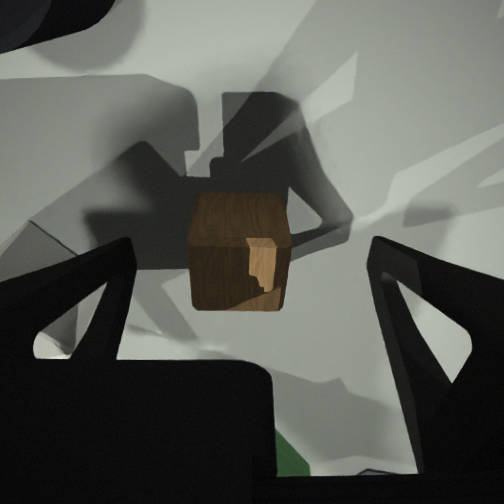

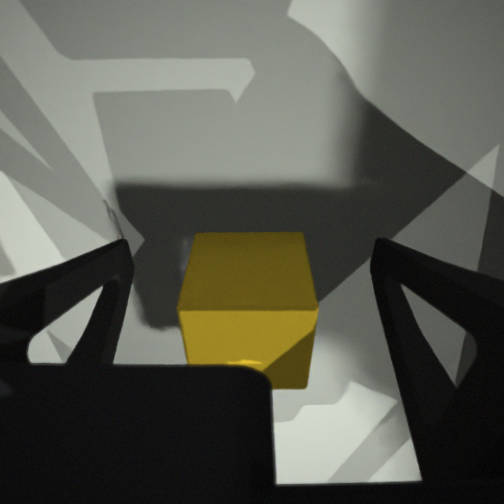

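Call:
{"name": "execute_actions", "arguments": {"actions": [{"arm1":{"joints":{"joint4_rad":-0.66,"joint6_rad":-0.1}},"arm2":{"joints":{"joint6_rad":0.93}},"arm3":{"joints":{"joint4_rad":-0.86,"joint3_rad":0.915}},"arm4":{"joints":{"joint4_rad":-0.70}}}], "cameras": []}}

Call:
{"name": "execute_actions", "arguments": {"actions": [{"arm1":{"joints":{"gripper_m":0}},"arm2":{"joints":{"gripper_m":0}},"arm3":{"joints":{"gripper_m":0}},"arm4":{"joints":{"gripper_m":0}}}], "cameras": []}}

Call:
{"name": "execute_actions", "arguments": {"actions": [{"arm1":{"joints":{"joint2_rad":0.8,"joint3_rad":0.75,"joint4_rad":-1.385,"joint6_rad":0.37}},"arm2":{"joints":{"joint2_rad":0.8,"joint3_rad":0.75,"joint4_rad":-1.4,"joint6_rad":0.25}},"arm3":{"joints":{"joint2_rad":0.8,"joint3_rad":0.9,"joint4_rad":-1.55,"joint6_rad":0.14}},"arm4":{"joints":{"joint2_rad":0.8,"joint3_rad":0.75,"joint4_rad":-1.4}}}], "cameras": []}}

Call:
{"name": "execute_actions", "arguments": {"actions": [{"arm1":{"joints":{"joint1_rad":-0.46}},"arm2":{"joints":{"joint1_rad":-0.41}},"arm3":{"joints":{"joint1_rad":-0.275}},"arm4":{"joints":{"joint1_rad":-0.825}}}], "cameras": []}}

Call:
{"name": "execute_actions", "arguments": {"actions": [{"arm1":{"joints":{"joint3_rad":1.05}},"arm2":{"joints":{"joint2_rad":1.2,"joint3_rad":1.33}},"arm3":{"joints":{"joint2_rad":1.1,"joint3_rad":1.26}},"arm4":{"joints":{"joint2_rad":1.2,"joint3_rad":1.3}}}], "cameras": []}}

Call:
{"name": "execute_actions", "arguments": {"actions": [{"arm1":{"joints":{"joint2_rad":1.14}},"arm2":{"joints":{"joint2_rad":1.53,"joint4_rad":-1.26}},"arm3":{"joints":{"joint2_rad":1.3,"joint4_rad":-1.5}},"arm4":{"joints":{"joint2_rad":1.665,"joint3_rad":1.46,"joint4_rad":-1.38}}}], "cameras": []}}

Call:
{"name": "execute_actions", "arguments": {"actions": [{"arm1":{"joints":{"joint3_rad":0.96}}}], "cameras": ["arm1_cam_wrist","arm2_cam_wrist","arm3_cam_wrist","arm4_cam_wrist"]}}

Scene clock: 110.43 s.
Joint torques (N m, as the arm reports them, + toward a larger angle): arm1=[  0.95 -11.34   8.42   0.66  -0.06  -0.08] | arm2=[ 0.59 -9.66  6.78  0.56 -0.06  0.04] | arm3=[ -0.94 -15.85   7.61   1.15   0.04   0.18] | arm4=[-0.89 -9.12  7.08 -0.31 -0.1  -0.06]
Motor temperatures (°C, as the motors report them): arm1=[21 23 27 19 23 19] | arm2=[19 21 26 21 22 20] | arm3=[20 19 26 23 22 20] | arm4=[22 22 26 21 22 21]
arm1.joint_positions: joint1_rad=-2.113 joint2_rad=+1.526 joint3_rad=+0.684 joint4_rad=-0.672 joint5_rad=+0.013 joint6_rad=-0.091 gripper_m=+0.090
arm1.joint_status: all done
arm1.hand: x=+0.5394 y=+0.4359 z=+0.7429 quat_wxyz=(+0.026, -0.824, +0.565, +0.010) (m; scene frame)
arm2.joint_positions: joint1_rad=-2.376 joint2_rad=+1.638 joint3_rad=+0.773 joint4_rad=-0.700 joint5_rad=+0.001 joint6_rad=+0.914 gripper_m=+0.090
arm2.joint_status: all done
arm2.hand: x=-0.4912 y=+0.6726 z=+0.7387 quat_wxyz=(-0.003, -0.870, +0.493, +0.000) (m; scene frame)
arm3.joint_positions: joint1_rad=-2.301 joint2_rad=+1.604 joint3_rad=+0.923 joint4_rad=-0.875 joint5_rad=+0.012 joint6_rad=+0.367 gripper_m=+0.090
arm3.joint_status: all done
arm3.hand: x=-0.5945 y=-0.4876 z=+0.7438 quat_wxyz=(-0.001, -0.797, -0.604, +0.014) (m; scene frame)
arm4.joint_positions: joint1_rad=+0.587 joint2_rad=+1.649 joint3_rad=+0.754 joint4_rad=-0.691 joint5_rad=-0.011 joint6_rad=-0.021 gripper_m=+0.090
arm4.joint_status: all done
arm4.hand: x=-0.3608 y=-0.5649 z=+0.7417 quat_wxyz=(+0.010, +0.996, -0.084, +0.007) (m; scene frame)
pictures: none
No camera images: the call's "cameras" was empty. Leave "cameras" out to get every camera's image.

Scene clock: 111.13 s.
Joint torques (N m, as the arm reports them, + toward a larger angle): arm1=[  1.05 -11.51   8.48   0.57  -0.04  -0.07] | arm2=[ 0.58 -9.71  6.8   0.55 -0.07  0.06] | arm3=[ -0.83 -15.92   7.64   1.13   0.04   0.19] | arm4=[-1.25 -8.98  7.05 -0.13 -0.09 -0.05]
Motor temperatures (°C, as the motors report them): arm1=[21 23 27 19 23 19] | arm2=[19 21 26 21 22 20] | arm3=[20 19 26 23 22 20] | arm4=[22 22 26 21 22 21]
arm1.joint_positions: joint1_rad=-2.113 joint2_rad=+1.526 joint3_rad=+0.684 joint4_rad=-0.672 joint5_rad=+0.013 joint6_rad=-0.092 gripper_m=+0.040
arm1.joint_status: gripper_m off_target (ended at +0.040, target +0.000)
arm1.hand: x=+0.5392 y=+0.4361 z=+0.7429 quat_wxyz=(+0.026, -0.825, +0.565, +0.010) (m; scene frame)
arm2.joint_positions: joint1_rad=-2.376 joint2_rad=+1.638 joint3_rad=+0.773 joint4_rad=-0.700 joint5_rad=+0.001 joint6_rad=+0.915 gripper_m=+0.040
arm2.joint_status: gripper_m off_target (ended at +0.040, target +0.000)
arm2.hand: x=-0.4912 y=+0.6726 z=+0.7387 quat_wxyz=(-0.003, -0.870, +0.493, +0.000) (m; scene frame)
arm3.joint_positions: joint1_rad=-2.301 joint2_rad=+1.604 joint3_rad=+0.923 joint4_rad=-0.875 joint5_rad=+0.012 joint6_rad=+0.368 gripper_m=+0.031
arm3.joint_status: gripper_m off_target (ended at +0.031, target +0.000)
arm3.hand: x=-0.5945 y=-0.4876 z=+0.7438 quat_wxyz=(-0.001, -0.797, -0.604, +0.014) (m; scene frame)
arm4.joint_positions: joint1_rad=+0.587 joint2_rad=+1.649 joint3_rad=+0.754 joint4_rad=-0.691 joint5_rad=-0.011 joint6_rad=-0.021 gripper_m=+0.039
arm4.joint_status: gripper_m off_target (ended at +0.039, target +0.000)
arm4.hand: x=-0.3608 y=-0.5649 z=+0.7417 quat_wxyz=(+0.010, +0.996, -0.084, +0.007) (m; scene frame)
pictures: none
No camera images: the call's "cameras" was empty. Leave "cameras" out to get every camera's image.

Scene clock: 112.80 s.
Joint torques (N m, as the arm reports them, + toward a larger angle): arm1=[ 1.04 -1.07 14.83  0.   -0.02  0.13] | arm2=[ 0.52  0.1   9.42  0.11 -0.11 -0.22] | arm3=[-0.83 -2.91 10.97  0.16  0.01 -0.08] | arm4=[-1.29 -0.83 10.54  0.02 -0.1  -0.02]
Motor temperatures (°C, as the motors report them): arm1=[21 23 27 19 23 19] | arm2=[19 21 26 21 22 20] | arm3=[20 19 26 23 22 20] | arm4=[22 22 26 21 22 21]
arm1.joint_positions: joint1_rad=-2.113 joint2_rad=+0.803 joint3_rad=+0.700 joint4_rad=-1.377 joint5_rad=+0.013 joint6_rad=+0.361 gripper_m=+0.040
arm1.joint_status: all done
arm1.hand: x=+0.5724 y=+0.3107 z=+0.9286 quat_wxyz=(+0.030, -0.677, +0.735, +0.030) (m; scene frame)
arm2.joint_positions: joint1_rad=-2.376 joint2_rad=+0.798 joint3_rad=+0.743 joint4_rad=-1.392 joint5_rad=+0.001 joint6_rad=+0.266 gripper_m=+0.040
arm2.joint_status: all done
arm2.hand: x=-0.3464 y=+0.6569 z=+0.9559 quat_wxyz=(-0.007, -0.980, +0.190, +0.059) (m; scene frame)
arm3.joint_positions: joint1_rad=-2.301 joint2_rad=+0.796 joint3_rad=+0.901 joint4_rad=-1.536 joint5_rad=+0.012 joint6_rad=+0.153 gripper_m=+0.031
arm3.joint_status: all done
arm3.hand: x=-0.6095 y=-0.3046 z=+0.9681 quat_wxyz=(-0.049, -0.726, -0.684, +0.052) (m; scene frame)
arm4.joint_positions: joint1_rad=+0.587 joint2_rad=+0.802 joint3_rad=+0.754 joint4_rad=-1.392 joint5_rad=-0.011 joint6_rad=-0.021 gripper_m=+0.039
arm4.joint_status: all done
arm4.hand: x=-0.2297 y=-0.5884 z=+0.9709 quat_wxyz=(+0.002, +0.994, -0.084, -0.066) (m; scene frame)
pictures: none
No camera images: the call's "cameras" was empty. Leave "cameras" out to get every camera's image.

Scene clock: 114.80 s.
Joint torques (N m, as the arm reports them, + toward a larger angle): arm1=[ 1.31 -1.58 14.92  0.03  0.01  0.11] | arm2=[ 0.85  0.01  9.5   0.13 -0.06 -0.2 ] | arm3=[ 0.56 -3.2  10.99  0.19  0.05 -0.07] | arm4=[-1.21 -0.39 10.52  0.03 -0.08 -0.04]
Motor temperatures (°C, as the motors report them): arm1=[21 23 28 19 23 19] | arm2=[19 21 26 21 22 20] | arm3=[20 19 26 23 22 20] | arm4=[22 22 26 21 22 21]
arm1.joint_positions: joint1_rad=-0.462 joint2_rad=+0.803 joint3_rad=+0.700 joint4_rad=-1.377 joint5_rad=+0.013 joint6_rad=+0.362 gripper_m=+0.040
arm1.joint_status: all done
arm1.hand: x=+0.4298 y=+0.0372 z=+0.9278 quat_wxyz=(-0.013, -0.999, +0.003, +0.037) (m; scene frame)
arm2.joint_positions: joint1_rad=-0.419 joint2_rad=+0.798 joint3_rad=+0.743 joint4_rad=-1.392 joint5_rad=-0.001 joint6_rad=+0.264 gripper_m=+0.040
arm2.joint_status: all done
arm2.hand: x=-0.0726 y=+0.4212 z=+0.9581 quat_wxyz=(-0.057, -0.704, -0.708, +0.031) (m; scene frame)
arm3.joint_positions: joint1_rad=-0.284 joint2_rad=+0.796 joint3_rad=+0.901 joint4_rad=-1.536 joint5_rad=+0.011 joint6_rad=+0.151 gripper_m=+0.031
arm3.joint_status: all done
arm3.hand: x=-0.4383 y=+0.0249 z=+0.9658 quat_wxyz=(-0.063, +0.193, -0.979, -0.018) (m; scene frame)
arm4.joint_positions: joint1_rad=-0.823 joint2_rad=+0.802 joint3_rad=+0.754 joint4_rad=-1.392 joint5_rad=-0.011 joint6_rad=-0.021 gripper_m=+0.039
arm4.joint_status: all done
arm4.hand: x=-0.0073 y=-0.4077 z=+0.9696 quat_wxyz=(-0.041, +0.703, -0.708, -0.047) (m; scene frame)
pictures: none
No camera images: the call's "cameras" was empty. Leave "cameras" out to get every camera's image.

Scene clock: 116.07 s.
Joint torques (N m, as the arm reports them, + toward a larger angle): arm1=[ 1.19 -1.69 15.18  0.66  0.02  0.11] | arm2=[ 0.81 -6.59 12.64  0.61 -0.07 -0.21] | arm3=[ 0.66 -8.76 15.16  0.44  0.04 -0.06] | arm4=[-1.3  -5.43 15.33  0.6  -0.12 -0.03]
Motor temperatures (°C, as the motors report them): arm1=[21 23 28 19 23 19] | arm2=[19 21 26 21 22 20] | arm3=[20 19 26 23 22 20] | arm4=[22 22 26 21 22 21]
arm1.joint_positions: joint1_rad=-0.462 joint2_rad=+0.804 joint3_rad=+1.004 joint4_rad=-1.383 joint5_rad=+0.013 joint6_rad=+0.362 gripper_m=+0.040
arm1.joint_status: all done
arm1.hand: x=+0.3667 y=+0.0151 z=+1.0594 quat_wxyz=(-0.065, -0.983, +0.004, +0.174) (m; scene frame)
arm2.joint_positions: joint1_rad=-0.419 joint2_rad=+1.204 joint3_rad=+1.282 joint4_rad=-1.400 joint5_rad=-0.001 joint6_rad=+0.264 gripper_m=+0.040
arm2.joint_status: all done
arm2.hand: x=-0.0268 y=+0.2551 z=+1.0750 quat_wxyz=(-0.111, -0.699, -0.703, +0.062) (m; scene frame)
arm3.joint_positions: joint1_rad=-0.284 joint2_rad=+1.098 joint3_rad=+1.215 joint4_rad=-1.542 joint5_rad=+0.011 joint6_rad=+0.151 gripper_m=+0.031
arm3.joint_status: all done
arm3.hand: x=-0.3473 y=+0.0793 z=+1.0196 quat_wxyz=(-0.066, +0.193, -0.979, -0.019) (m; scene frame)
arm4.joint_positions: joint1_rad=-0.823 joint2_rad=+1.191 joint3_rad=+1.251 joint4_rad=-1.400 joint5_rad=-0.011 joint6_rad=-0.021 gripper_m=+0.039
arm4.joint_status: all done
arm4.hand: x=-0.0026 y=-0.2460 z=+1.0714 quat_wxyz=(-0.077, +0.700, -0.705, -0.081) (m; scene frame)
pictures: none
No camera images: the call's "cameras" was empty. Leave "cameras" out to get every camera's image.

Scene clock: 117.37 s.
Joint torques (N m, as the arm reports them, + toward a larger angle): arm1=[ 1.18 -8.94 14.49  0.13 -0.01  0.12] | arm2=[  0.82 -11.3   11.44   0.6   -0.06  -0.21] | arm3=[  0.66 -13.27  13.85   0.88   0.03  -0.06] | arm4=[ -1.1  -13.68  12.05   0.03  -0.13  -0.06]
Motor temperatures (°C, as the motors report them): arm1=[21 23 28 19 23 19] | arm2=[19 21 26 21 22 20] | arm3=[20 19 27 23 22 20] | arm4=[22 22 26 21 22 21]
arm1.joint_positions: joint1_rad=-0.462 joint2_rad=+1.160 joint3_rad=+1.004 joint4_rad=-1.383 joint5_rad=+0.013 joint6_rad=+0.362 gripper_m=+0.040
arm1.joint_status: all done
arm1.hand: x=+0.3282 y=-0.0004 z=+0.9600 quat_wxyz=(-0.002, -1.000, +0.002, +0.009) (m; scene frame)
arm2.joint_positions: joint1_rad=-0.419 joint2_rad=+1.542 joint3_rad=+1.294 joint4_rad=-1.269 joint5_rad=-0.001 joint6_rad=+0.264 gripper_m=+0.040
arm2.joint_status: all done
arm2.hand: x=-0.0074 y=+0.1854 z=+0.9473 quat_wxyz=(-0.027, -0.705, -0.709, +0.014) (m; scene frame)
arm3.joint_positions: joint1_rad=-0.284 joint2_rad=+1.310 joint3_rad=+1.225 joint4_rad=-1.511 joint5_rad=+0.011 joint6_rad=+0.151 gripper_m=+0.031
arm3.joint_status: all done
arm3.hand: x=-0.3143 y=+0.0994 z=+0.9550 quat_wxyz=(+0.015, +0.194, -0.981, +0.010) (m; scene frame)
arm4.joint_positions: joint1_rad=-0.823 joint2_rad=+1.678 joint3_rad=+1.438 joint4_rad=-1.383 joint5_rad=-0.011 joint6_rad=-0.021 gripper_m=+0.039
arm4.joint_status: all done
arm4.hand: x=+0.0005 y=-0.1409 z=+0.9431 quat_wxyz=(+0.025, +0.704, -0.710, +0.017) (m; scene frame)
pictures: none
No camera images: the call's "cameras" was empty. Leave "cameras" out to get every camera's image.

Scene clock: 118.10 s.
Joint torques (N m, as the arm reports them, + toward a larger angle): arm1=[ 1.18 -7.88 10.78  0.14 -0.01  0.12] | arm2=[  0.82 -11.38  11.32   0.61  -0.06  -0.2 ] | arm3=[  0.61 -13.25  13.84   0.88   0.04  -0.07] | arm4=[ -0.84 -14.2   12.1    0.01  -0.13  -0.03]
Motor temperatures (°C, as the motors report them): arm1=[21 23 28 19 23 19] | arm2=[19 21 26 21 22 20] | arm3=[20 19 27 23 22 20] | arm4=[22 22 26 21 22 21]
arm1.joint_positions: joint1_rad=-0.462 joint2_rad=+1.156 joint3_rad=+0.948 joint4_rad=-1.383 joint5_rad=+0.013 joint6_rad=+0.362 gripper_m=+0.040
arm1.joint_status: all done
arm1.hand: x=+0.3452 y=+0.0057 z=+0.9402 quat_wxyz=(+0.007, -1.000, +0.002, -0.016) (m; scene frame)
arm2.joint_positions: joint1_rad=-0.419 joint2_rad=+1.542 joint3_rad=+1.294 joint4_rad=-1.269 joint5_rad=-0.001 joint6_rad=+0.264 gripper_m=+0.040
arm2.joint_status: not commanded
arm2.hand: x=-0.0074 y=+0.1854 z=+0.9473 quat_wxyz=(-0.027, -0.705, -0.709, +0.014) (m; scene frame)
arm3.joint_positions: joint1_rad=-0.284 joint2_rad=+1.310 joint3_rad=+1.225 joint4_rad=-1.511 joint5_rad=+0.011 joint6_rad=+0.151 gripper_m=+0.031
arm3.joint_status: not commanded
arm3.hand: x=-0.3143 y=+0.0994 z=+0.9550 quat_wxyz=(+0.015, +0.194, -0.981, +0.010) (m; scene frame)
arm4.joint_positions: joint1_rad=-0.823 joint2_rad=+1.678 joint3_rad=+1.438 joint4_rad=-1.383 joint5_rad=-0.011 joint6_rad=-0.021 gripper_m=+0.039
arm4.joint_status: not commanded
arm4.hand: x=+0.0005 y=-0.1409 z=+0.9431 quat_wxyz=(+0.025, +0.704, -0.710, +0.017) (m; scene frame)
pictures: arm1_cam_wrist, arm2_cam_wrist, arm3_cam_wrist, arm4_cam_wrist
camera_calibration (this result's frames):
arm1_cam_wrist: T_world_to_cam=[[-0.0177061, 0.999762, 0.0127746, -0.0143094], [0.790007, 0.00615776, 0.613067, -0.847799], [0.612842, 0.020947, -0.789927, 0.655455], [0, 0, 0, 1]] pos_world=[0.267823, 0.00579666, 1.0377]
arm2_cam_wrist: T_world_to_cam=[[-0.999767, -0.0137472, -0.0166439, 0.00489226], [-0.0205488, 0.842302, 0.538615, -0.668195], [0.00661475, 0.538831, -0.842388, 0.822885], [0, 0, 0, 1]] pos_world=[-0.0142826, 0.119493, 1.05317]
arm3_cam_wrist: T_world_to_cam=[[0.374391, -0.926826, 0.0287344, 0.184424], [-0.739271, -0.279636, 0.612602, -0.78178], [-0.55974, -0.250595, -0.789869, 0.72724], [0, 0, 0, 1]] pos_world=[-0.239928, 0.134558, 1.04805]
arm4_cam_wrist: T_world_to_cam=[[0.999844, -0.0106315, -0.0140779, 0.0138529], [0.000274763, -0.788526, 0.615001, -0.678985], [-0.0176392, -0.614909, -0.7884, 0.783412], [0, 0, 0, 1]] pos_world=[0.000154617, -0.0535226, 1.03541]
Images, in order (width x height): arm1_cam_wrist 504x504, arm2_cam_wrist 504x504, arm3_cam_wrist 504x504, arm4_cam_wrist 504x504.

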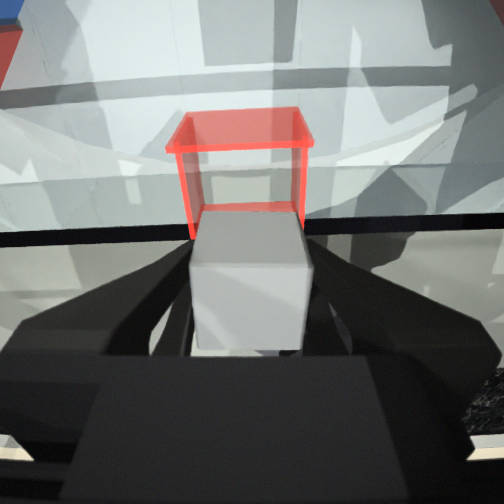

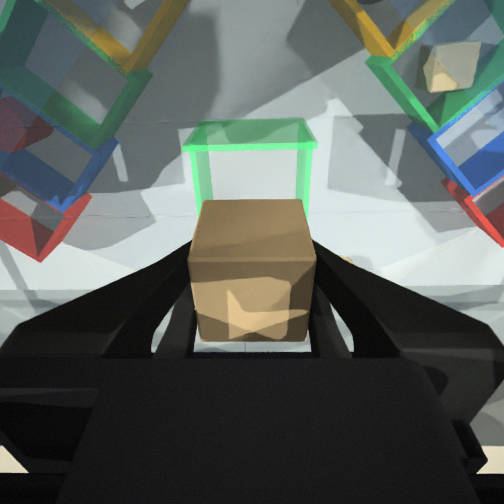

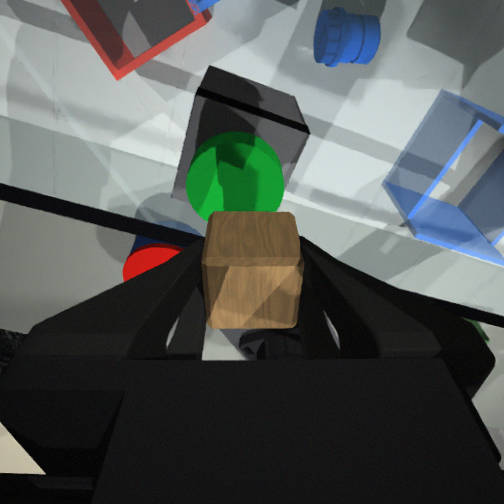

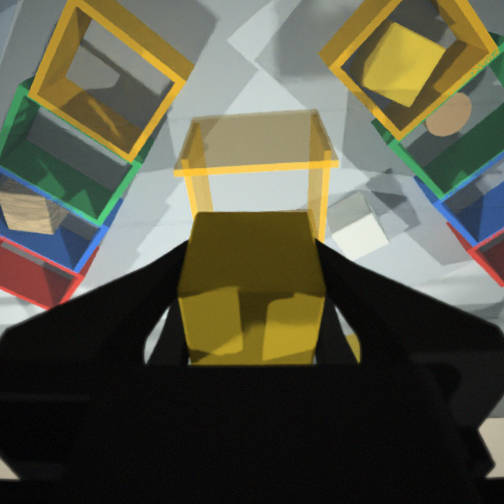

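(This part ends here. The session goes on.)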